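## Task

Pull the blue block marked 2 out of the tower and put it flat on the table at least roughly two block widths from the tower. The remaining tower must stay where it stood, with its top block flat and centred on it. Neither the removed block nor the top block may end up leaning on the robot. Release everything and move the grippers away; anything that stays in place only because the robot holds it does not count.

## Robot and tools

Robot: two arms, left_arm and right_arm, each with six joints and a parallel gripper. The names are labels only and do not match left or right in a picture. Objects can be tugged or pushed briefly by outside disturbances. Do not knock or place anything off the table, and do not let the arms strike or press hard on each other; that can end the scene.

Frame: one shared scene frame, origin on the table top midway between the arms, +x out over the table, +z up, left_arm on the +y side. Positions are in metres. The printed hand position can be off from the real one, more so when the arm is stretched far.

Tool execute_actions, argument actions: a list holding zero or one item. An empty list only reads the state. An item with rows is a motion: rows is a list of 1 to 15 rows, steps is 1 to 15 (default 15), each step lasting 1/30 s; each row is used for one step and the final row is held for any remaining steps. An item with only steps (up to 300) is a wait that gives no new command. Optional pictures (true/false) controls whether camera images come back; by default they do. A refused call sends nothing.

Each row is one flat list of 14 numbers covering both arms, always all 14: left_arm waist, shoulder, elbow, wrist pitch, wrist yaw, wrist roll, grip; then the same seven for right_arm. The six joint values are absolute target angles in radians, in the same form as the Joint positions printout, not offsets. Ranges per arm: waist -2.618 to 3.054, shoulder 0.000 to 3.142, elbow 0.000 to 3.142, wrist pitch -1.571 to 1.571, wrist yaw -1.571 to 1.571, wrist roll -2.094 to 2.094. A target more than 0.036 rad beyond a range end, and further out than the joint currently is, gets the call refused. True joint ends may differ from these by up to 0.036 rad; commands past the real end are clipped there and a "joint sent to its limit" line may appear (possibly for an earlier motion). The grip value is an absolute setting from -1 (closed) to +1 (fully open).

Motion behaviour: joints are speed limited; each step the commanded angle stays within a set distance of the measured one (waist 0.202, shoulder 0.258, elbow 0.238, wrist pitch 0.573, wrist yaw and roll 0.522 rad), and all targets of an arm are pulled back if they would move its gripper more than 70 mm from where it is. Friction may leave a joint up to about 0.031 rad short, and changes smaller than that may not move it. The simulation keeps running while you think or wait: arms keep heading for the last row sent until everything has nearly stopped or a step is HELD; after that, only a new action moves them on.

Gripper: fingers point along the gripper's +z and close along its y axis. end_effector_position is the spot between the pads, about 1 cm behind the tips. Pads meet near grip -0.94; each millimetre of object width adds about 0.0208. Commanding below the width reading squeezes harder, up to roughly 50 to 62 N per pad (less on thin parts; first contact can spike). To keep a hold, keep sending the same closing number in every row. Each gripper's reading has its own fixed bias of up to about 0.02.

Results: the state line gives, for each arm, end_effector_position and end_effector_quat_wxyz in the scene frame, plus grip_measured (motor position on the -1..+1 scale). Joint positions lists six angles in radians then the opening in metres (0.093 fully open to 0 closed, about 1 mm error); on a firmly held rigid object it settles up to about 12 mm below the object's width and may read 0 on thin ones. Joint velocities give rates. Joint torques are raw drive outputs with per-arm offsets, scaling and noise, nonzero even in free air. "joint command not followed" means the clearance check altered or blocked targets on some steps; HELD marks steps where your row was partly or wholly not sent. MOTOR HOT warns from 75 °C; at 90 °C the arm is stopped for 10 s, and at 100 °C it loses hold and drops (OVER-TEMPERATURE FAULT). Holding loads heats motors, so avoid long loaded holds.

Tool zoom_image: camera (cam_head_left, cam_head_right, cam_high, cam_low, each 504x504) and region [x0, y0, x1, y1] in pixels from the top-left, at most 504 by 504; returns an enlarged view of that camera's latest image.

Tool finished_scene: scene (1 or 2) ends that scene permanently, grades it, and returns the next task. Replying without any tool call ends all remaining scenes.

Suggested order: look, locate the numbered block, approach and grip it gently, slide it straight out without disturbing the tower, set it flat well away, open, retreat clear, check the tower and top block, then call finished_scene. Avoid drops, slams and hard shoves.

Each tool is called after ">>>" as name([rows], argument=value, ...), one row to a line, values as JSON.

## Session

>>> execute_actions(actions=[])

Scene clock: 0.00 s of 3920.00 s.
left_arm: end_effector_position=(+0.3909, -0.0117, +0.2441) grip_measured=+1.000 end_effector_quat_wxyz=(+0.643, +0.504, +0.567, -0.108) | right_arm: end_effector_position=(-0.0039, -0.7366, +0.1173) grip_measured=+1.000 end_effector_quat_wxyz=(-0.346, +0.179, +0.678, -0.623)
Joint positions: left_arm=[-0.662  1.65   1.021  0.473  0.27   0.603  0.093] | right_arm=[-1.246  2.119  0.763  1.385  0.957 -1.843  0.093]
Joint velocities: left_arm=[-0.022  0.017 -0.002 -0.007  0.037  0.051  0.   ] | right_arm=[ 0.002  0.007 -0.017 -0.007  0.022  0.007  0.   ]
Joint torques (N m, as the arm reports them, + toward a larger angle): no reading
Motor temperatures (°C, as the motors report them): left_arm=[25 24 23 24 23 23] | right_arm=[25 23 24 23 23 25]

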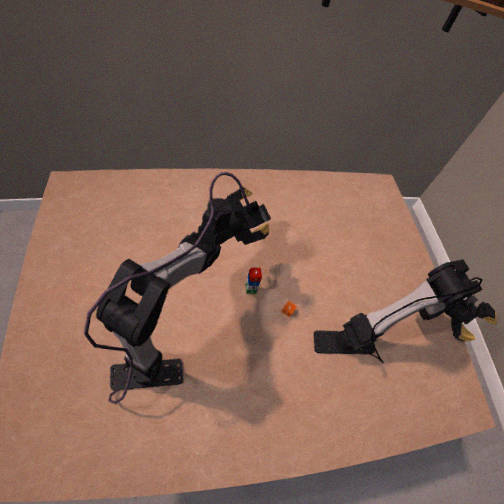

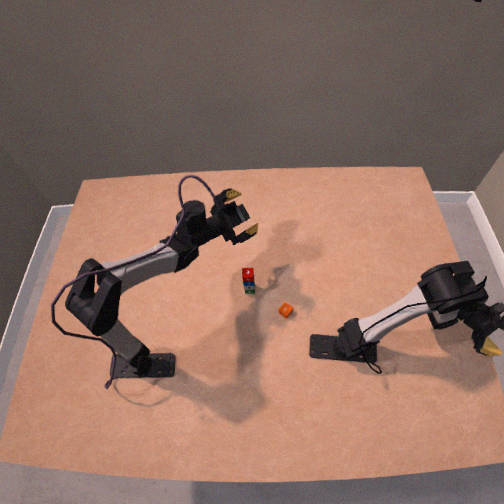

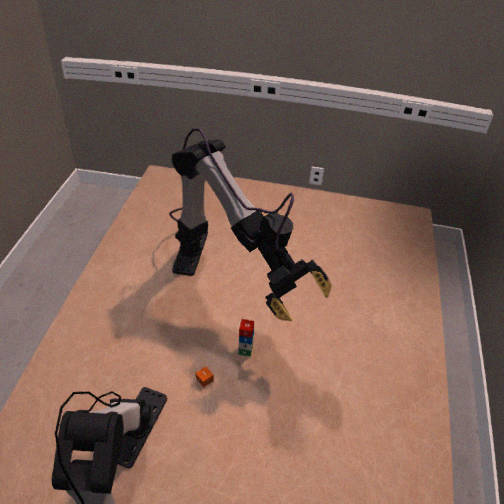

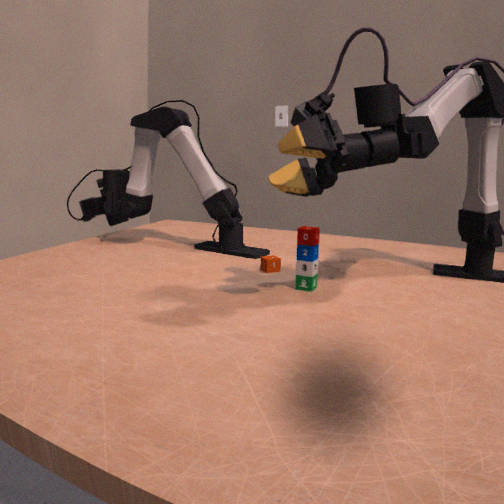

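>>> zoom_image(camera="cam_head_left", region=[210,240,330,340])

>>> zoom_image(camera="cam_low", region=[240,210,360,310])

>>> execute_actions([
  {"rows":[[-0.3,1.65,1.3,0.2,0,0,1,-1.246,2.0,0.9,1.0,0.5,-1,1]]},
], pictures=false)

>>> execute_actions([
  {"rows":[[-0.3,1.8,1.5,-1.27,0,0,1,-0.3,1.8,1.5,-1.27,0,0,1]]},
], pictures=false)

>>> execute_actions([
  {"steps":60},
])

Region (210, 240, 330, 340) of cam_head_left's 504x504 image, scaled by 4.200, with more detail than that image has.

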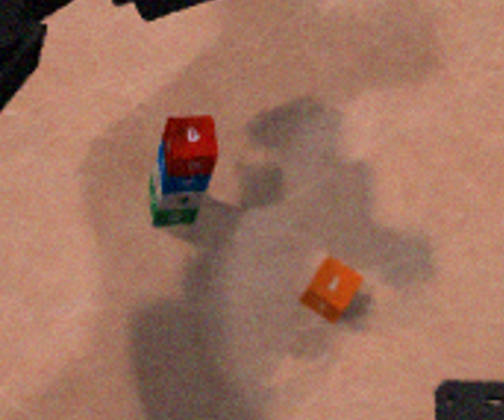

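Region (240, 210, 360, 310) of cam_low's 504x504 image, scaled by 4.200, with more detail than that image has.

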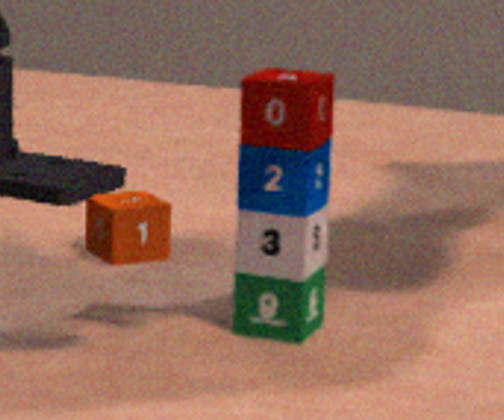

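Scene clock: 22.13 s of 3920.00 s.
left_arm: end_effector_position=(+0.5212, +0.1902, +0.3098) grip_measured=+1.000 end_effector_quat_wxyz=(+0.653, +0.114, +0.746, -0.068) | right_arm: end_effector_position=(+0.0604, -0.7971, +0.1489) grip_measured=+1.000 end_effector_quat_wxyz=(+0.052, +0.294, +0.665, -0.684)
Joint positions: left_arm=[-0.283  1.659  1.287  0.232  0.015  0.051  0.093] | right_arm=[-1.249  1.99   0.89   1.033  0.527 -1.045  0.093]
Joint velocities: left_arm=[-0.081  0.007 -0.002 -0.227 -0.11  -0.227  0.   ] | right_arm=[-0.012  0.012 -0.017 -0.125 -0.022  0.212  0.   ]
Joint torques (N m, as the arm reports them, + toward a larger angle): left_arm=[-1.17 -9.5   9.81  2.39 -0.19 -0.13] | right_arm=[  0.19 -11.33   7.82   2.32  -0.07   0.07]
Motor temperatures (°C, as the motors report them): left_arm=[25 28 26 28 23 23] | right_arm=[25 32 26 29 23 25]
Steps of this call (steps 1 to 90: nothing new was sent; then 18.63 s passed at rest; steps 91 to 105: all 15 steps of this action). Readings (joint positions):
91: left_arm=[-0.653 1.650 1.041 0.438 0.258 0.558] | right_arm=[-1.248 2.103 0.775 1.321 0.897 -1.758]
92: left_arm=[-0.633 1.656 1.075 0.398 0.239 0.503] | right_arm=[-1.249 2.084 0.803 1.239 0.821 -1.659]
94: left_arm=[-0.570 1.659 1.147 0.348 0.196 0.401] | right_arm=[-1.249 2.042 0.855 1.150 0.703 -1.460]
98: left_arm=[-0.405 1.659 1.252 0.302 0.118 0.228] | right_arm=[-1.249 1.991 0.890 1.098 0.586 -1.190]
105: the state above

Scene clock: 22.63 s of 3920.00 s.
left_arm: end_effector_position=(+0.3801, +0.2237, +0.1180) grip_measured=+1.000 end_effector_quat_wxyz=(+0.122, +0.128, +0.984, -0.019) | right_arm: end_effector_position=(+0.3861, -0.7378, +0.2724) grip_measured=+1.000 end_effector_quat_wxyz=(+0.485, +0.264, +0.735, -0.395)
Joint positions: left_arm=[-0.288  1.79   1.477 -1.011  0.009  0.01   0.093] | right_arm=[-0.764  1.823  1.41   0.191  0.128 -0.31   0.093]
Joint velocities: left_arm=[-0.007 -0.002 -0.017 -1.941 -0.007 -0.037  0.   ] | right_arm=[ 1.209 -0.222  0.701 -1.487 -0.418  1.048  0.   ]
Joint torques (N m, as the arm reports them, + toward a larger angle): left_arm=[-1.04 -8.19  9.48  1.29 -0.18 -0.11] | right_arm=[  0.3  -12.6    9.14   1.94  -0.04   0.04]
Motor temperatures (°C, as the motors report them): left_arm=[25 28 26 28 23 23] | right_arm=[25 32 26 29 23 25]
Steps of this call (steps 1 to 15: all 15 steps of this action). Readings (joint positions):
1: left_arm=[-0.285 1.675 1.334 0.134 0.014 0.041] | right_arm=[-1.242 1.981 0.901 0.990 0.501 -1.007]
2: left_arm=[-0.287 1.708 1.404 0.031 0.013 0.035] | right_arm=[-1.228 1.969 0.921 0.929 0.466 -0.964]
4: left_arm=[-0.288 1.748 1.468 -0.114 0.012 0.027] | right_arm=[-1.178 1.937 0.976 0.818 0.394 -0.874]
8: left_arm=[-0.288 1.771 1.477 -0.424 0.011 0.018] | right_arm=[-1.045 1.875 1.123 0.597 0.269 -0.672]
15: the state above

Scene clock: 24.63 s of 3920.00 s.
left_arm: end_effector_position=(+0.3225, +0.2385, +0.1105) grip_measured=+1.000 end_effector_quat_wxyz=(-0.001, +0.126, +0.992, -0.003) | right_arm: end_effector_position=(+0.3446, -0.4158, +0.1045) grip_measured=+1.000 end_effector_quat_wxyz=(-0.011, +0.208, +0.978, -0.003)
Joint positions: left_arm=[-0.288  1.79   1.477 -1.259  0.007  0.006  0.093] | right_arm=[-0.292  1.801  1.467 -1.256  0.011 -0.007  0.093]
Joint velocities: left_arm=[-0.012 -0.007 -0.012 -0.007 -0.007 -0.022  0.   ] | right_arm=[-0.002 -0.012 -0.012  0.022  0.051 -0.007  0.   ]
Joint torques (N m, as the arm reports them, + toward a larger angle): left_arm=[-1.04 -7.73  8.99  0.3  -0.16 -0.14] | right_arm=[ -0.61 -10.58  10.05   0.23  -0.06   0.05]
Motor temperatures (°C, as the motors report them): left_arm=[25 29 27 28 23 23] | right_arm=[25 33 27 28 23 25]
Steps of this call (steps 1 to 45: the robot went on to your last target; steps 46 to 60: nothing new was sent). Readings (joint positions):
1: left_arm=[-0.288 1.790 1.477 -1.068 0.008 0.009] | right_arm=[-0.720 1.816 1.431 0.139 0.115 -0.275]
2: left_arm=[-0.288 1.790 1.477 -1.112 0.008 0.008] | right_arm=[-0.677 1.809 1.445 0.089 0.104 -0.245]
4: left_arm=[-0.288 1.790 1.477 -1.172 0.008 0.007] | right_arm=[-0.594 1.802 1.461 -0.010 0.085 -0.198]
8: left_arm=[-0.288 1.790 1.477 -1.228 0.007 0.007] | right_arm=[-0.434 1.801 1.467 -0.225 0.059 -0.130]
60: the state above
All arms were judged still, so your last target was given up. Only a new action makes them travel on or press farther. Fingers that are still opening or closing keep moving.

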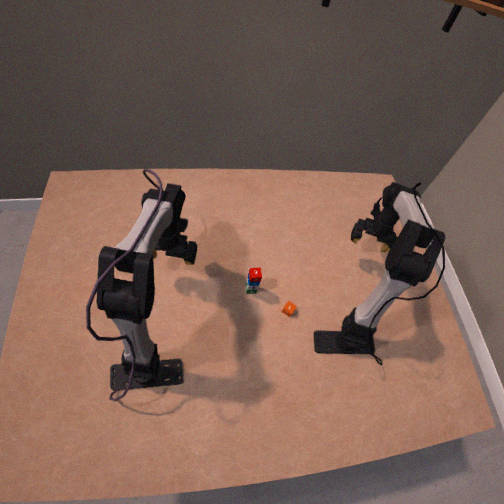

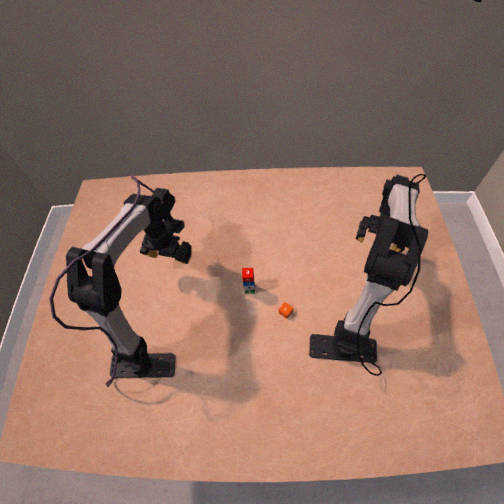

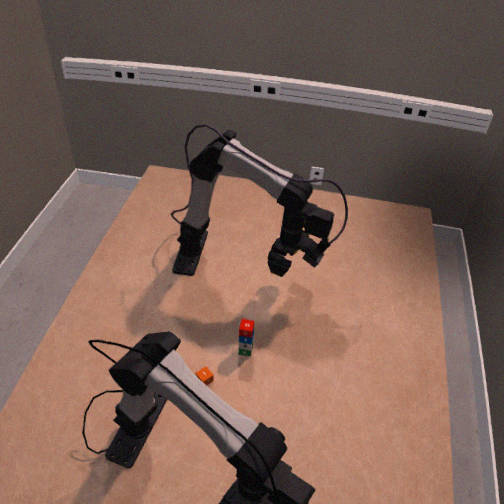

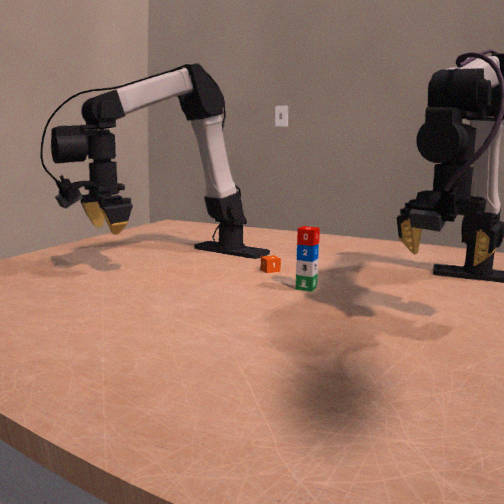

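>>> execute_actions([
  {"rows":[[0.3,1.3,1.2,-1.27,0,0,1,0.1,1.84,1.9,-1.57,0,-0.63,1]]},
], pictures=false)

>>> execute_actions([
  {"rows":[[0.3,1.3,1.2,-1.27,0,0,1,1.07,1.85,1.91,-1.57,0,-0.63,1]]},
], pictures=false)

>>> execute_actions([
  {"steps":30},
])

Scene clock: 41.63 s of 3920.00 s.
left_arm: end_effector_position=(+0.2398, +0.4056, +0.1721) grip_measured=+1.000 end_effector_quat_wxyz=(+0.113, -0.168, +0.979, +0.024) | right_arm: end_effector_position=(+0.3997, -0.2866, +0.2013) grip_measured=+1.000 end_effector_quat_wxyz=(+0.046, -0.280, +0.959, -0.012)
Joint positions: left_arm=[ 0.301  1.288  1.211 -1.262 -0.009  0.003  0.093] | right_arm=[ 0.11   1.831  1.888 -1.534 -0.005 -0.592  0.093]
Joint velocities: left_arm=[0.007 0.007 0.012 0.022 0.051 0.007 0.   ] | right_arm=[-0.061  0.012  0.002 -0.212  0.007 -0.242  0.   ]
Joint torques (N m, as the arm reports them, + toward a larger angle): left_arm=[-0.04 -3.41  6.13  0.81 -0.04 -0.11] | right_arm=[-0.43 -9.87  8.34  0.55  0.05 -0.12]
Motor temperatures (°C, as the motors report them): left_arm=[25 30 28 26 23 23] | right_arm=[25 35 32 26 23 25]
Steps of this call (steps 1 to 90: nothing new was sent; then 13.50 s passed at rest; steps 91 to 105: all 15 steps of this action). Readings (joint positions):
91: left_arm=[-0.273 1.763 1.439 -1.229 0.015 0.006] | right_arm=[-0.275 1.812 1.502 -1.304 0.019 -0.076]
92: left_arm=[-0.239 1.715 1.375 -1.214 0.019 0.006] | right_arm=[-0.239 1.830 1.558 -1.358 0.023 -0.157]
94: left_arm=[-0.128 1.599 1.268 -1.232 0.017 0.006] | right_arm=[-0.136 1.847 1.674 -1.410 0.022 -0.288]
98: left_arm=[0.162 1.356 1.213 -1.254 0.009 0.006] | right_arm=[0.074 1.843 1.862 -1.458 0.011 -0.472]
105: the state above

Scene clock: 42.13 s of 3920.00 s.
left_arm: end_effector_position=(+0.2399, +0.4055, +0.1721) grip_measured=+1.000 end_effector_quat_wxyz=(+0.113, -0.168, +0.979, +0.023) | right_arm: end_effector_position=(+0.2557, +0.0043, +0.1953) grip_measured=+1.000 end_effector_quat_wxyz=(-0.034, +0.702, -0.711, -0.008)
Joint positions: left_arm=[ 0.301  1.288  1.211 -1.262 -0.007  0.003  0.093] | right_arm=[ 1.069  1.848  1.888 -1.542 -0.006 -0.622  0.093]
Joint velocities: left_arm=[-0.002  0.002 -0.007  0.007 -0.037 -0.066  0.   ] | right_arm=[ 1.057  0.002 -0.007  0.007 -0.242 -0.037  0.   ]
Joint torques (N m, as the arm reports them, + toward a larger angle): left_arm=[-0.16 -3.38  6.18  0.84 -0.04 -0.11] | right_arm=[ -5.27 -10.74   9.02   0.32   0.32   0.  ]
Motor temperatures (°C, as the motors report them): left_arm=[25 30 28 26 23 23] | right_arm=[25 35 32 26 23 25]
Steps of this call (steps 1 to 15: all 15 steps of this action). Readings (joint positions):
1: left_arm=[0.301 1.288 1.211 -1.262 -0.009 0.003] | right_arm=[0.130 1.831 1.888 -1.539 0.007 -0.596]
2: left_arm=[0.301 1.288 1.211 -1.262 -0.008 0.003] | right_arm=[0.173 1.831 1.888 -1.541 0.015 -0.600]
4: left_arm=[0.301 1.288 1.211 -1.262 -0.008 0.003] | right_arm=[0.302 1.835 1.888 -1.542 0.015 -0.607]
8: left_arm=[0.301 1.288 1.211 -1.262 -0.007 0.003] | right_arm=[0.593 1.846 1.888 -1.542 0.010 -0.616]
15: the state above

Scene clock: 43.13 s of 3920.00 s.
left_arm: end_effector_position=(+0.2399, +0.4055, +0.1721) grip_measured=+1.000 end_effector_quat_wxyz=(+0.113, -0.168, +0.979, +0.023) | right_arm: end_effector_position=(+0.2511, +0.0034, +0.1951) grip_measured=+1.000 end_effector_quat_wxyz=(-0.026, +0.705, -0.708, -0.010)
Joint positions: left_arm=[ 0.301  1.288  1.211 -1.262 -0.007  0.003  0.093] | right_arm=[ 1.076  1.848  1.888 -1.556 -0.011 -0.624  0.093]
Joint velocities: left_arm=[-0.007 -0.017  0.007  0.037 -0.022  0.022  0.   ] | right_arm=[ 0.012  0.002 -0.002 -0.022 -0.037  0.051  0.   ]
Joint torques (N m, as the arm reports them, + toward a larger angle): left_arm=[-0.15 -3.38  6.2   0.83 -0.05 -0.1 ] | right_arm=[ -0.54 -10.77   8.98   0.4    0.08  -0.08]
Motor temperatures (°C, as the motors report them): left_arm=[25 30 28 26 23 23] | right_arm=[25 36 32 26 23 25]
Steps of this call (steps 1 to 30: the robot went on to your last target). Readings (joint positions):
1: left_arm=[0.301 1.288 1.211 -1.262 -0.007 0.003] | right_arm=[1.094 1.848 1.888 -1.543 -0.012 -0.624]
2: left_arm=[0.301 1.288 1.211 -1.262 -0.007 0.003] | right_arm=[1.102 1.848 1.888 -1.546 -0.015 -0.624]
4: left_arm=[0.301 1.288 1.211 -1.262 -0.007 0.003] | right_arm=[1.094 1.848 1.888 -1.550 -0.015 -0.624]
8: left_arm=[0.301 1.288 1.211 -1.262 -0.007 0.003] | right_arm=[1.077 1.848 1.888 -1.553 -0.011 -0.624]
30: the state above
All arms were judged still, so your last target was given up. Only a new action makes them travel on or press farther. Fingers that are still opening or closing keep moving.

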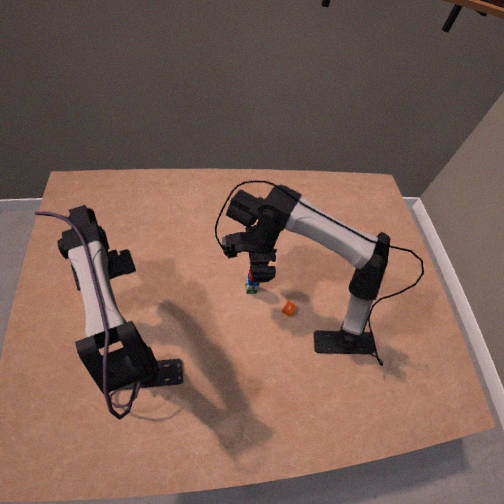

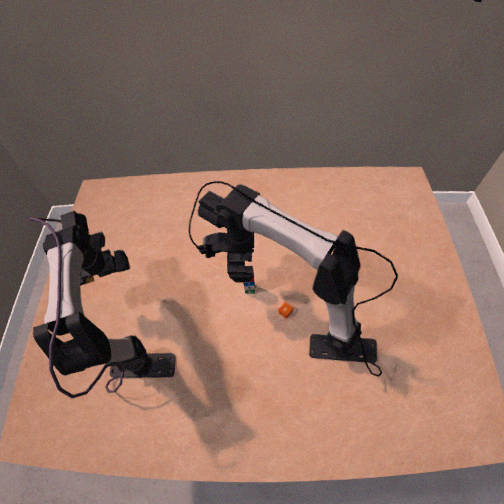

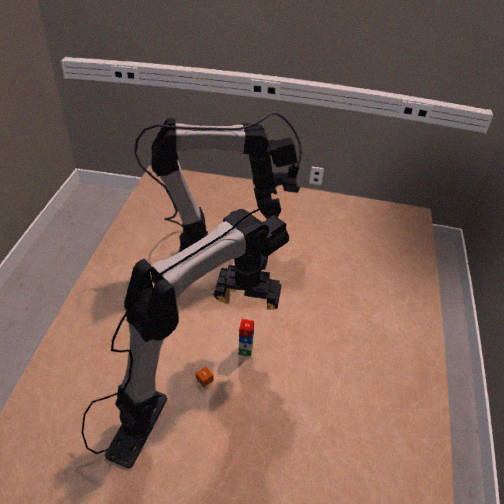

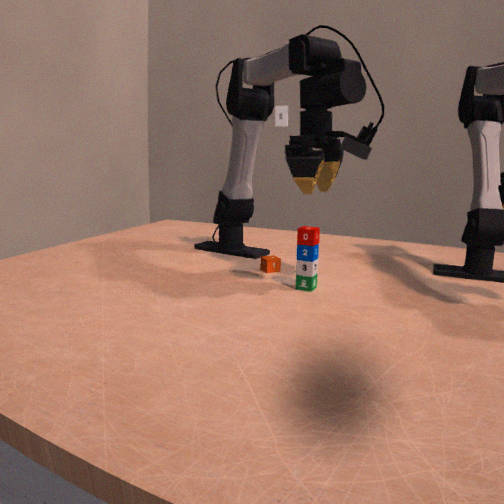

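>>> execute_actions([
  {"rows":[[0.3,1.3,1.2,-1.27,0,0,1,1.06,1.83,1.82,-1.5,0,-0.65,1],[0.3,1.3,1.2,-1.27,0,0,1,1.06,1.83,1.82,-1.5,0,-0.65,1],[0.3,1.3,1.2,-1.27,0,0,1,1.05,1.82,1.75,-1.45,0,-0.65,1],[0.3,1.3,1.2,-1.27,0,0,1,1.05,1.82,1.75,-1.45,0,-0.65,1],[0.3,1.3,1.2,-1.27,0,0,1,1.04,1.81,1.7,-1.42,0,-0.65,1],[0.3,1.3,1.2,-1.27,0,0,1,1.04,1.81,1.7,-1.42,0,-0.65,1],[0.3,1.3,1.2,-1.27,0,0,1,1.04,1.805,1.65,-1.40,0,-0.66,1]]},
], pictures=false)

>>> execute_actions([
  {"steps":20},
])

>>> zoom_image(camera="cam_low", region=[250,160,380,300])

>>> zoom_image(camera="cam_high", region=[190,270,310,370])

Scene clock: 57.53 s of 3920.00 s.
left_arm: end_effector_position=(+0.2399, +0.4054, +0.1721) grip_measured=+1.000 end_effector_quat_wxyz=(+0.113, -0.168, +0.979, +0.023) | right_arm: end_effector_position=(+0.2518, -0.0122, +0.1508) grip_measured=+1.000 end_effector_quat_wxyz=(+0.000, +0.705, -0.710, -0.005)
Joint positions: left_arm=[ 0.301  1.288  1.211 -1.262 -0.007  0.003  0.093] | right_arm=[ 1.048  1.818  1.672 -1.424 -0.01  -0.65   0.093]
Joint velocities: left_arm=[ 0.007 -0.017 -0.007  0.022 -0.037 -0.022  0.   ] | right_arm=[-0.002 -0.002 -0.012  0.066  0.051  0.007  0.   ]
Joint torques (N m, as the arm reports them, + toward a larger angle): left_arm=[-0.16 -3.42  6.21  0.83 -0.04 -0.11] | right_arm=[ -0.7  -11.99   5.6    0.52   0.08  -0.08]
Motor temperatures (°C, as the motors report them): left_arm=[25 28 28 26 23 23] | right_arm=[25 37 34 25 23 25]
Steps of this call (steps 1 to 90: nothing new was sent; then 10.90 s passed at rest; steps 91 to 105: all 15 steps of this action). Readings (joint positions):
91: left_arm=[0.301 1.288 1.211 -1.262 -0.007 0.003] | right_arm=[1.076 1.845 1.880 -1.547 -0.011 -0.627]
92: left_arm=[0.301 1.288 1.211 -1.262 -0.007 0.003] | right_arm=[1.075 1.842 1.868 -1.538 -0.011 -0.630]
94: left_arm=[0.301 1.288 1.211 -1.262 -0.007 0.003] | right_arm=[1.068 1.829 1.819 -1.507 -0.011 -0.635]
98: left_arm=[0.301 1.288 1.211 -1.262 -0.007 0.003] | right_arm=[1.050 1.818 1.709 -1.455 -0.010 -0.643]
105: the state above

Scene clock: 58.20 s of 3920.00 s.
left_arm: end_effector_position=(+0.2399, +0.4054, +0.1721) grip_measured=+1.000 end_effector_quat_wxyz=(+0.113, -0.168, +0.979, +0.023) | right_arm: end_effector_position=(+0.2536, -0.0098, +0.1508) grip_measured=+1.000 end_effector_quat_wxyz=(-0.006, +0.705, -0.709, -0.006)
Joint positions: left_arm=[ 0.301  1.288  1.211 -1.262 -0.007  0.003  0.093] | right_arm=[ 1.048  1.818  1.672 -1.412 -0.01  -0.653  0.093]
Joint velocities: left_arm=[-0.002  0.002 -0.007 -0.051 -0.037  0.066  0.   ] | right_arm=[-0.002  0.007 -0.002 -0.037 -0.007 -0.066  0.   ]
Joint torques (N m, as the arm reports them, + toward a larger angle): left_arm=[-0.12 -3.39  6.16  0.84 -0.05 -0.09] | right_arm=[ -0.64 -12.     5.67   0.57   0.08  -0.11]
Motor temperatures (°C, as the motors report them): left_arm=[25 28 28 26 23 23] | right_arm=[25 37 34 25 23 25]
Steps of this call (steps 1 to 20: the robot went on to your last target). Readings (joint positions):
1: left_arm=[0.301 1.288 1.211 -1.262 -0.007 0.003] | right_arm=[1.048 1.818 1.672 -1.421 -0.010 -0.651]
2: left_arm=[0.301 1.288 1.211 -1.262 -0.007 0.003] | right_arm=[1.048 1.818 1.672 -1.419 -0.010 -0.651]
4: left_arm=[0.301 1.288 1.211 -1.262 -0.007 0.003] | right_arm=[1.048 1.818 1.672 -1.416 -0.010 -0.651]
8: left_arm=[0.301 1.288 1.211 -1.262 -0.007 0.003] | right_arm=[1.048 1.818 1.672 -1.413 -0.010 -0.652]
20: the state above

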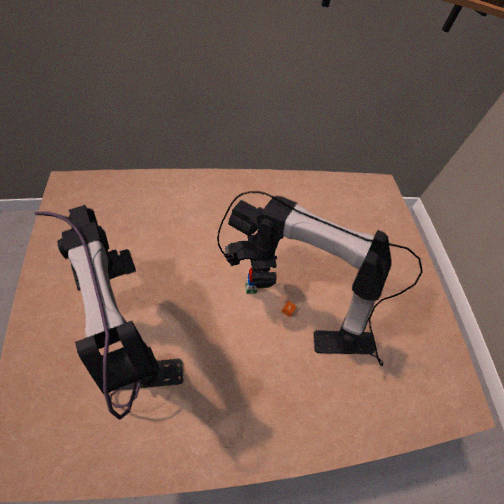

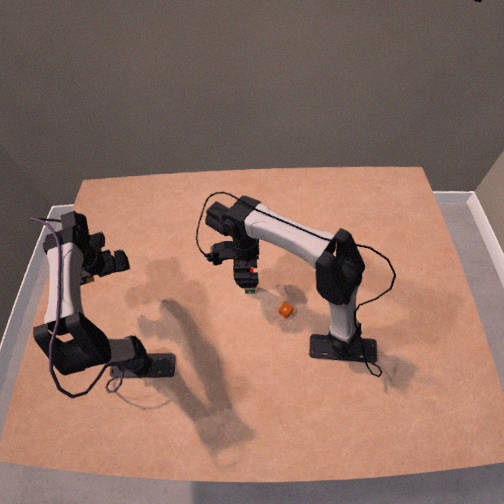

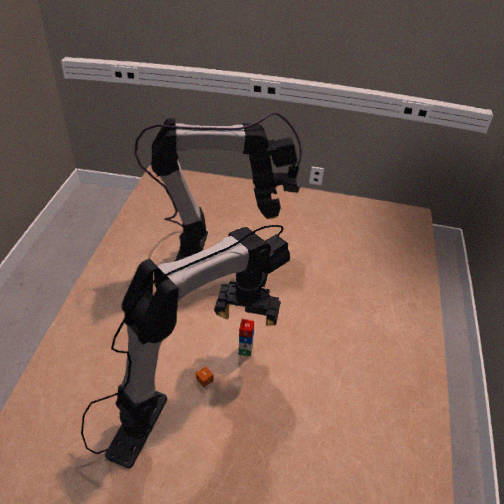

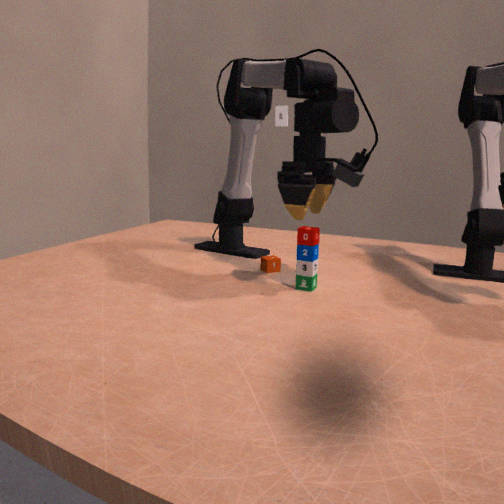

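Region (250, 160, 380, 300) of cam_low's 504x504 image, scaled by 3.600, with more detail than that image has; it fills the left 468 columns of this view, and the rest is white.

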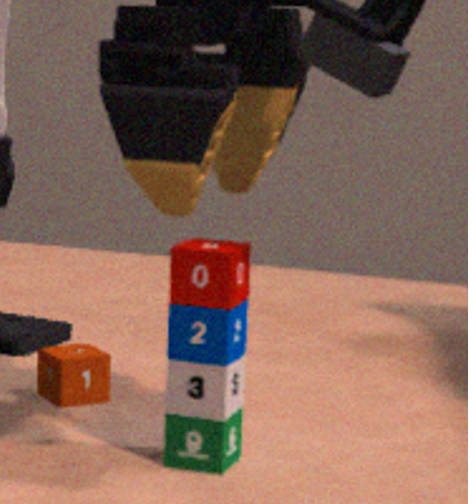

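Region (190, 270, 310, 370) of cam_high's 504x504 image, scaled by 4.200, with more detail than that image has.

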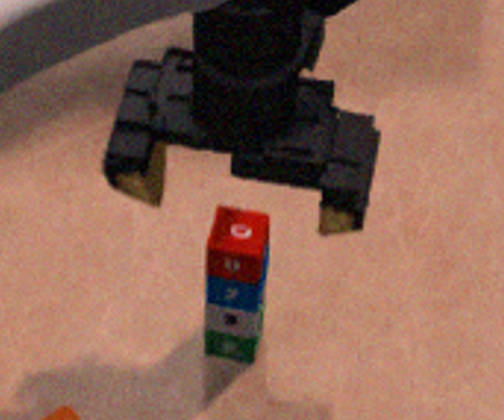

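>>> execute_actions([
  {"rows":[[0.3,1.3,1.2,-1.27,0,0,1,1.04,1.825,1.62,-1.37,0,-0.66,0.6],[0.3,1.3,1.2,-1.27,0,0,1,1.04,1.825,1.60,-1.35,0,-0.66,0.6],[0.3,1.3,1.2,-1.27,0,0,1,1.04,1.83,1.575,-1.32,0,-0.66,0.6],[0.3,1.3,1.2,-1.27,0,0,1,1.04,1.83,1.55,-1.295,0,-0.66,0.6],[0.3,1.3,1.2,-1.27,0,0,1,1.04,1.835,1.525,-1.27,0,-0.66,0.6],[0.3,1.3,1.2,-1.27,0,0,1,1.04,1.835,1.50,-1.24,0,-0.66,0.6],[0.3,1.3,1.2,-1.27,0,0,1,1.04,1.84,1.475,-1.215,0,-0.66,0.6],[0.3,1.3,1.2,-1.27,0,0,1,1.04,1.845,1.45,-1.19,0,-0.66,0.6],[0.3,1.3,1.2,-1.27,0,0,1,1.04,1.85,1.425,-1.16,0,-0.66,0.6],[0.3,1.3,1.2,-1.27,0,0,1,1.04,1.852,1.40,-1.13,0,-0.66,0.6]]},
], pictures=false)

>>> execute_actions([
  {"steps":25},
])

>>> zoom_image(camera="cam_low", region=[250,160,380,300])

>>> zoom_image(camera="cam_high", region=[190,270,310,370])

Scene clock: 67.90 s of 3920.00 s.
left_arm: end_effector_position=(+0.2399, +0.4054, +0.1721) grip_measured=+1.000 end_effector_quat_wxyz=(+0.113, -0.168, +0.979, +0.023) | right_arm: end_effector_position=(+0.2489, -0.0159, +0.0784) grip_measured=+0.602 end_effector_quat_wxyz=(+0.019, +0.705, -0.709, -0.002)
Joint positions: left_arm=[ 0.301  1.288  1.211 -1.262 -0.007  0.003  0.093] | right_arm=[ 1.048  1.848  1.421 -1.181 -0.01  -0.653  0.074]
Joint velocities: left_arm=[ 0.017  0.017  0.002  0.022  0.007 -0.037  0.   ] | right_arm=[-0.007  0.007 -0.017  0.212 -0.081 -0.007 -0.   ]
Joint torques (N m, as the arm reports them, + toward a larger angle): left_arm=[-0.16 -3.39  6.19  0.83 -0.04 -0.1 ] | right_arm=[ -0.62 -10.72   5.58   0.48   0.07  -0.09]
Motor temperatures (°C, as the motors report them): left_arm=[25 28 28 26 23 23] | right_arm=[25 39 33 25 23 25]
Steps of this call (steps 1 to 15: the robot went on to your last target; steps 16 to 90: nothing new was sent; then 6.20 s passed at rest; steps 91 to 105: all 15 steps of this action). Readings (joint positions):
91: left_arm=[0.301 1.288 1.211 -1.262 -0.007 0.003] | right_arm=[1.048 1.818 1.668 -1.407 -0.010 -0.653]
92: left_arm=[0.301 1.288 1.211 -1.262 -0.007 0.003] | right_arm=[1.048 1.818 1.659 -1.397 -0.010 -0.653]
94: left_arm=[0.301 1.288 1.211 -1.262 -0.007 0.003] | right_arm=[1.048 1.818 1.623 -1.366 -0.010 -0.653]
98: left_arm=[0.301 1.288 1.211 -1.262 -0.007 0.003] | right_arm=[1.048 1.820 1.519 -1.289 -0.010 -0.653]
105: the state above

Scene clock: 68.73 s of 3920.00 s.
left_arm: end_effector_position=(+0.2399, +0.4054, +0.1721) grip_measured=+1.000 end_effector_quat_wxyz=(+0.113, -0.168, +0.979, +0.023) | right_arm: end_effector_position=(+0.2547, -0.0084, +0.0782) grip_measured=+0.602 end_effector_quat_wxyz=(-0.000, +0.705, -0.709, -0.005)
Joint positions: left_arm=[ 0.301  1.288  1.211 -1.262 -0.007  0.003  0.093] | right_arm=[ 1.048  1.848  1.421 -1.142 -0.01  -0.653  0.074]
Joint velocities: left_arm=[-0.002  0.002 -0.012 -0.037  0.007  0.037  0.   ] | right_arm=[-0.012 -0.002  0.017  0.037 -0.051 -0.007  0.   ]
Joint torques (N m, as the arm reports them, + toward a larger angle): left_arm=[-0.14 -3.39  6.19  0.84 -0.05 -0.1 ] | right_arm=[ -0.65 -10.67   5.69   0.54   0.07  -0.09]
Motor temperatures (°C, as the motors report them): left_arm=[25 28 28 26 23 23] | right_arm=[25 39 33 25 23 25]
Steps of this call (steps 1 to 25: the robot went on to your last target). Readings (joint positions):
1: left_arm=[0.301 1.288 1.211 -1.262 -0.007 0.003] | right_arm=[1.048 1.848 1.421 -1.173 -0.010 -0.653]
2: left_arm=[0.301 1.288 1.211 -1.262 -0.007 0.003] | right_arm=[1.048 1.848 1.421 -1.166 -0.010 -0.653]
4: left_arm=[0.301 1.288 1.211 -1.262 -0.007 0.003] | right_arm=[1.048 1.848 1.421 -1.156 -0.010 -0.653]
8: left_arm=[0.301 1.288 1.211 -1.262 -0.007 0.003] | right_arm=[1.048 1.848 1.421 -1.147 -0.010 -0.653]
25: the state above

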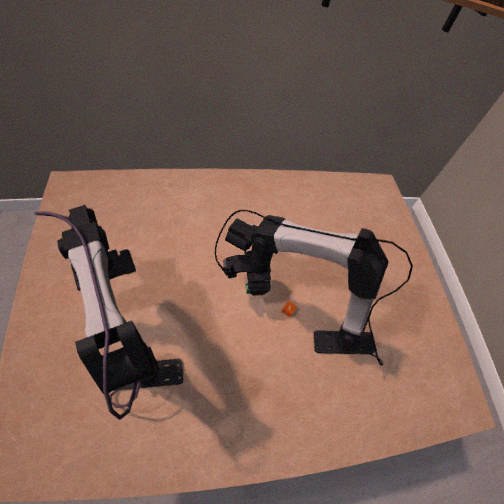

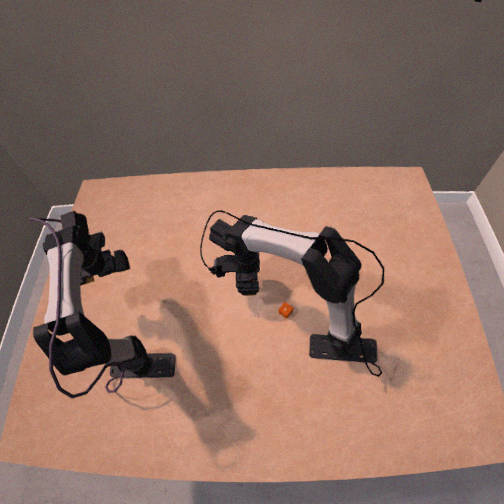

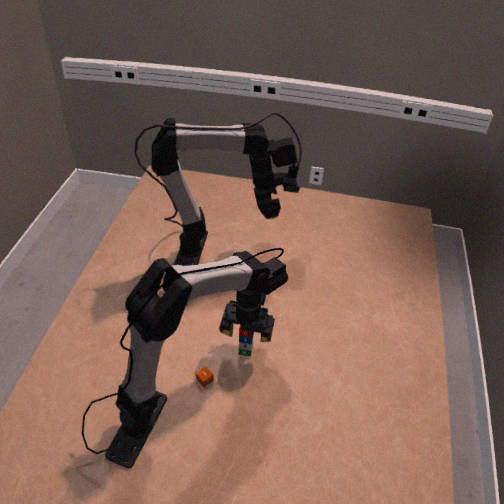

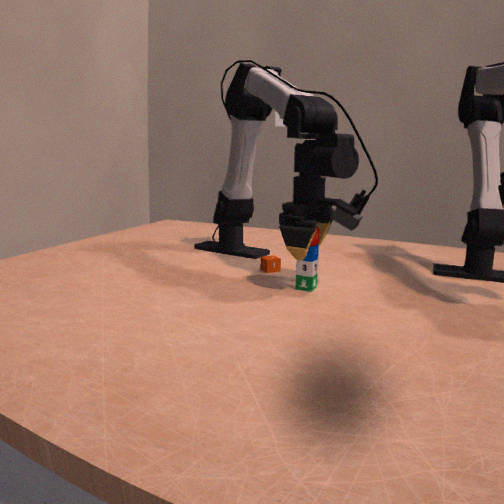

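Region (250, 160, 380, 300) of cam_low's 504x504 image, scaled by 3.600, with more detail than that image has; it fills the left 468 columns of this view, and the rest is white.

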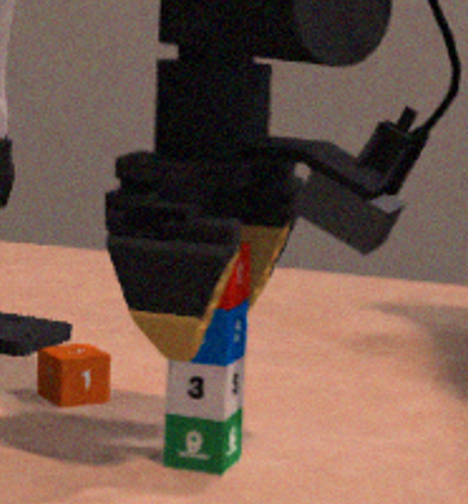

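Region (190, 270, 310, 370) of cam_high's 504x504 image, scaled by 4.200, with more detail than that image has.

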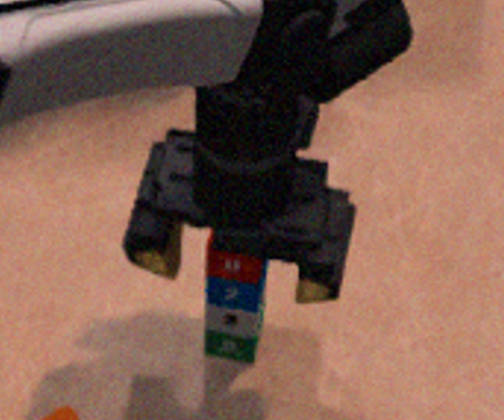

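>>> execute_actions([
  {"rows":[[0.3,1.3,1.2,-1.27,0,0,1,1.04,1.852,1.40,-1.13,0,-0.66,-0.25]]},
], pictures=false)

>>> execute_actions([
  {"rows":[[0.3,1.3,1.2,-1.27,0,0,1,1.04,1.852,1.40,-1.13,0,-0.66,-0.55]]},
])

>>> zoom_image(camera="cam_low", region=[250,160,380,300])

Scene clock: 73.67 s of 3920.00 s.
left_arm: end_effector_position=(+0.2399, +0.4054, +0.1721) grip_measured=+1.000 end_effector_quat_wxyz=(+0.113, -0.168, +0.979, +0.023) | right_arm: end_effector_position=(+0.2547, -0.0084, +0.0782) grip_measured=-0.248 end_effector_quat_wxyz=(-0.000, +0.706, -0.709, -0.005)
Joint positions: left_arm=[ 0.301  1.288  1.211 -1.262 -0.007  0.003  0.093] | right_arm=[ 1.048  1.848  1.421 -1.142 -0.01  -0.653  0.033]
Joint velocities: left_arm=[ 0.002  0.022 -0.007  0.022  0.022  0.007  0.   ] | right_arm=[-0.002 -0.002  0.002  0.066  0.022  0.007 -0.001]
Joint torques (N m, as the arm reports them, + toward a larger angle): left_arm=[-0.15 -3.39  6.25  0.83 -0.05 -0.1 ] | right_arm=[ -0.63 -10.69   5.7    0.54   0.07  -0.1 ]
Motor temperatures (°C, as the motors report them): left_arm=[25 27 28 26 23 23] | right_arm=[25 39 32 25 23 25]
Steps of this call (steps 1 to 15: the robot went on to your last target; steps 16 to 90: nothing new was sent; then 1.43 s passed at rest; steps 91 to 105: all 15 steps of this action). Readings (joint positions):
91: left_arm=[0.301 1.288 1.211 -1.262 -0.007 0.003] | right_arm=[1.048 1.848 1.421 -1.142 -0.010 -0.653]
92: left_arm=[0.301 1.288 1.211 -1.262 -0.007 0.003] | right_arm=[1.048 1.848 1.421 -1.142 -0.010 -0.653]
94: left_arm=[0.301 1.288 1.211 -1.262 -0.007 0.003] | right_arm=[1.048 1.848 1.421 -1.142 -0.010 -0.653]
98: left_arm=[0.301 1.288 1.211 -1.262 -0.007 0.003] | right_arm=[1.048 1.848 1.421 -1.142 -0.010 -0.653]
105: the state above

Scene clock: 74.17 s of 3920.00 s.
left_arm: end_effector_position=(+0.2399, +0.4054, +0.1721) grip_measured=+1.000 end_effector_quat_wxyz=(+0.113, -0.168, +0.979, +0.023) | right_arm: end_effector_position=(+0.2548, -0.0083, +0.0782) grip_measured=-0.439 end_effector_quat_wxyz=(-0.001, +0.706, -0.709, -0.005)
Joint positions: left_arm=[ 0.301  1.288  1.211 -1.262 -0.007  0.003  0.093] | right_arm=[ 1.048  1.848  1.421 -1.141 -0.01  -0.653  0.024]
Joint velocities: left_arm=[-0.002  0.012  0.002  0.007 -0.022 -0.007  0.   ] | right_arm=[-0.002 -0.002 -0.012 -0.051 -0.022  0.037  0.001]
Joint torques (N m, as the arm reports them, + toward a larger angle): left_arm=[-0.15 -3.44  6.2   0.84 -0.05 -0.1 ] | right_arm=[ -0.62 -10.69   5.67   0.55   0.08  -0.09]
Motor temperatures (°C, as the motors report them): left_arm=[25 27 28 26 23 23] | right_arm=[25 39 32 25 23 25]
Steps of this call (steps 1 to 15: all 15 steps of this action). Readings (joint positions):
1: left_arm=[0.301 1.288 1.211 -1.262 -0.007 0.003] | right_arm=[1.048 1.848 1.421 -1.142 -0.010 -0.653]
2: left_arm=[0.301 1.288 1.211 -1.262 -0.007 0.003] | right_arm=[1.048 1.848 1.421 -1.141 -0.010 -0.653]
4: left_arm=[0.301 1.288 1.211 -1.262 -0.007 0.003] | right_arm=[1.048 1.848 1.421 -1.141 -0.010 -0.653]
8: left_arm=[0.301 1.288 1.211 -1.262 -0.007 0.003] | right_arm=[1.048 1.848 1.421 -1.141 -0.010 -0.653]
15: the state above

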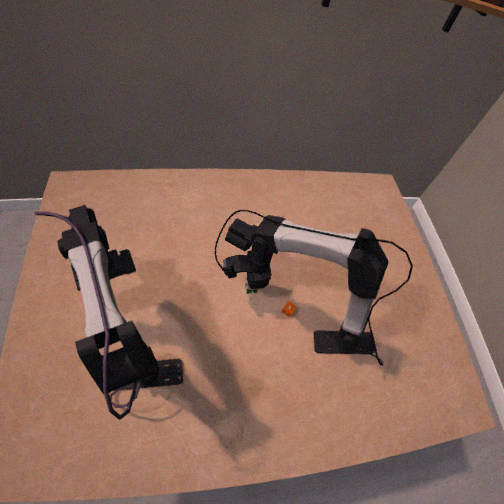

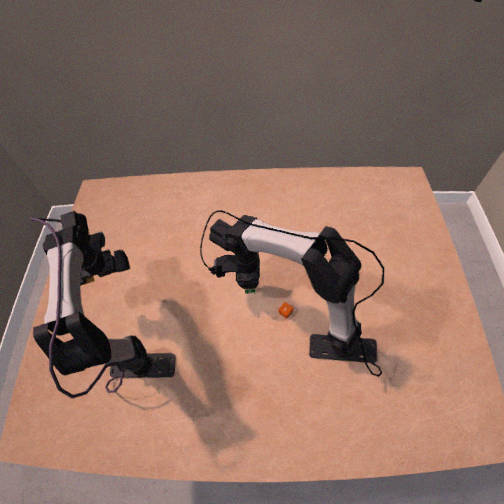

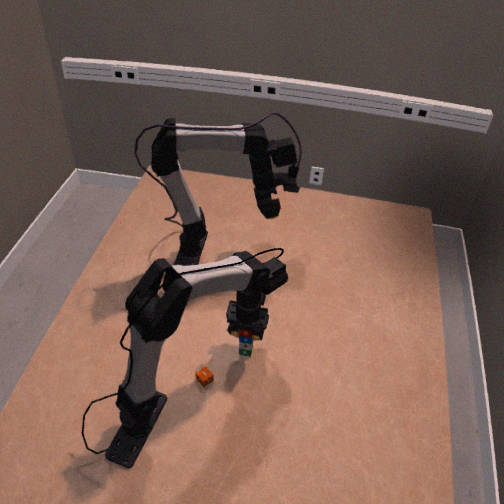

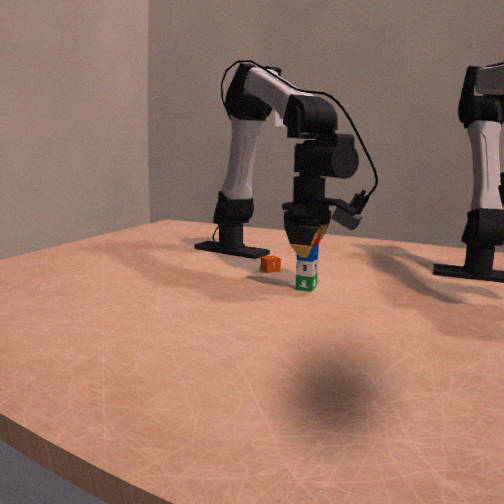

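Region (250, 160, 380, 300) of cam_low's 504x504 image, scaled by 3.600, with more detail than that image has; it fills the left 468 columns of this view, and the rest is white.

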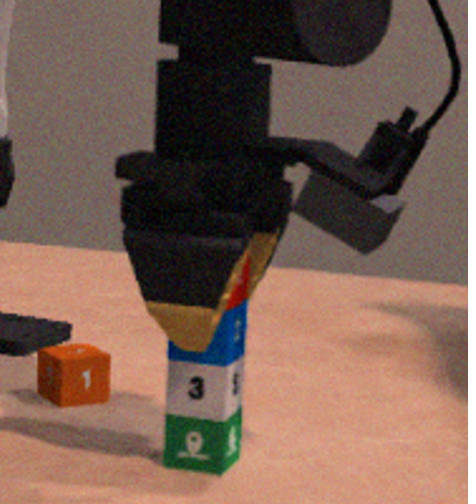

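>>> execute_actions([
  {"rows":[[0.3,1.3,1.2,-1.27,0,0,1,1.04,1.85,1.44,-1.16,0,-0.66,-0.55],[0.3,1.3,1.2,-1.27,0,0,1,1.04,1.845,1.45,-1.18,0,-0.66,-0.55],[0.3,1.3,1.2,-1.27,0,0,1,1.04,1.84,1.46,-1.2,0,-0.66,-0.55],[0.3,1.3,1.2,-1.27,0,0,1,1.04,1.84,1.475,-1.215,0,-0.66,-0.55],[0.3,1.3,1.2,-1.27,0,0,1,1.04,1.835,1.49,-1.23,0,-0.66,-0.55],[0.3,1.3,1.2,-1.27,0,0,1,1.04,1.83,1.505,-1.245,0,-0.66,-0.55],[0.3,1.3,1.2,-1.27,0,0,1,1.04,1.83,1.52,-1.255,0,-0.66,-0.55],[0.3,1.3,1.2,-1.27,0,0,1,1.04,1.825,1.535,-1.264,0,-0.66,-0.55]]},
])

>>> zoom_image(camera="cam_low", region=[250,160,380,300])

Scene clock: 79.93 s of 3920.00 s.
left_arm: end_effector_position=(+0.2399, +0.4054, +0.1721) grip_measured=+1.000 end_effector_quat_wxyz=(+0.113, -0.168, +0.979, +0.023) | right_arm: end_effector_position=(+0.2561, -0.0066, +0.1065) grip_measured=-0.439 end_effector_quat_wxyz=(-0.007, +0.706, -0.709, -0.006)
Joint positions: left_arm=[ 0.301  1.288  1.211 -1.262 -0.007  0.003  0.093] | right_arm=[ 1.048  1.831  1.513 -1.238 -0.01  -0.653  0.024]
Joint velocities: left_arm=[ 0.017  0.022 -0.012 -0.022  0.022  0.022  0.   ] | right_arm=[ 0.002  0.002 -0.007 -0.11   0.007  0.007  0.   ]
Joint torques (N m, as the arm reports them, + toward a larger angle): left_arm=[-0.14 -3.37  6.2   0.84 -0.04 -0.1 ] | right_arm=[ -0.61 -11.39   9.13   0.31   0.08  -0.08]
Motor temperatures (°C, as the motors report them): left_arm=[25 27 28 26 23 23] | right_arm=[25 40 32 25 23 25]
Steps of this call (steps 1 to 15: the robot went on to your last target; steps 16 to 90: nothing new was sent; then 2.27 s passed at rest; steps 91 to 105: all 15 steps of this action). Readings (joint positions):
91: left_arm=[0.301 1.288 1.211 -1.262 -0.007 0.003] | right_arm=[1.048 1.848 1.421 -1.142 -0.010 -0.653]
92: left_arm=[0.301 1.288 1.211 -1.262 -0.007 0.003] | right_arm=[1.048 1.848 1.421 -1.144 -0.010 -0.653]
94: left_arm=[0.301 1.288 1.211 -1.262 -0.007 0.003] | right_arm=[1.048 1.848 1.428 -1.163 -0.010 -0.653]
98: left_arm=[0.301 1.288 1.211 -1.262 -0.007 0.003] | right_arm=[1.048 1.847 1.481 -1.212 -0.010 -0.653]
105: the state above

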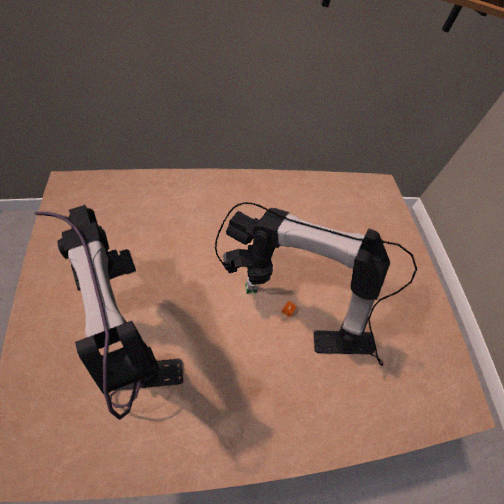

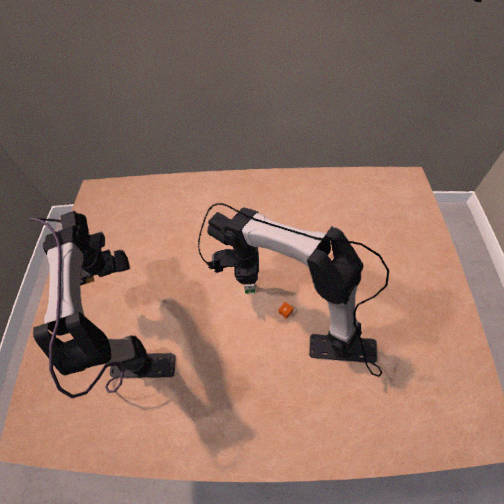

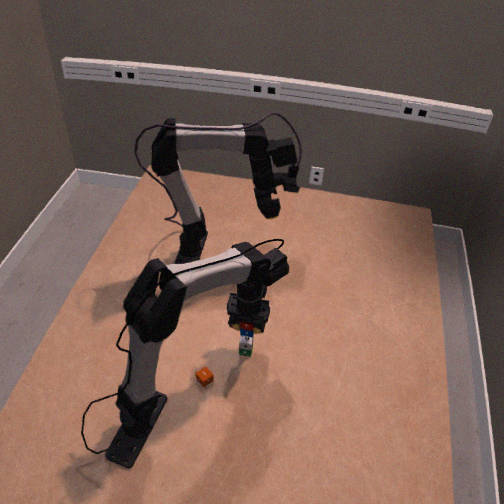

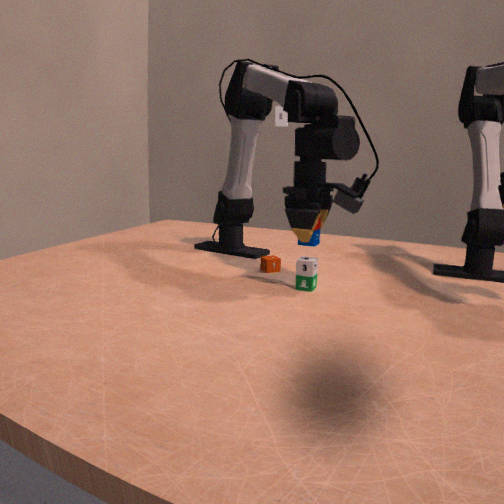

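Region (250, 160, 380, 300) of cam_low's 504x504 image, scaled by 3.600, with more detail than that image has; it fills the left 468 columns of this view, and the rest is white.

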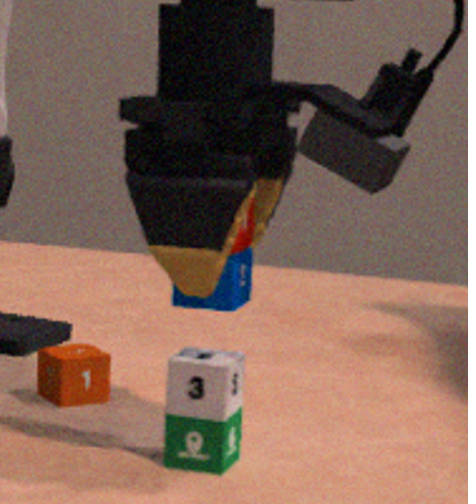

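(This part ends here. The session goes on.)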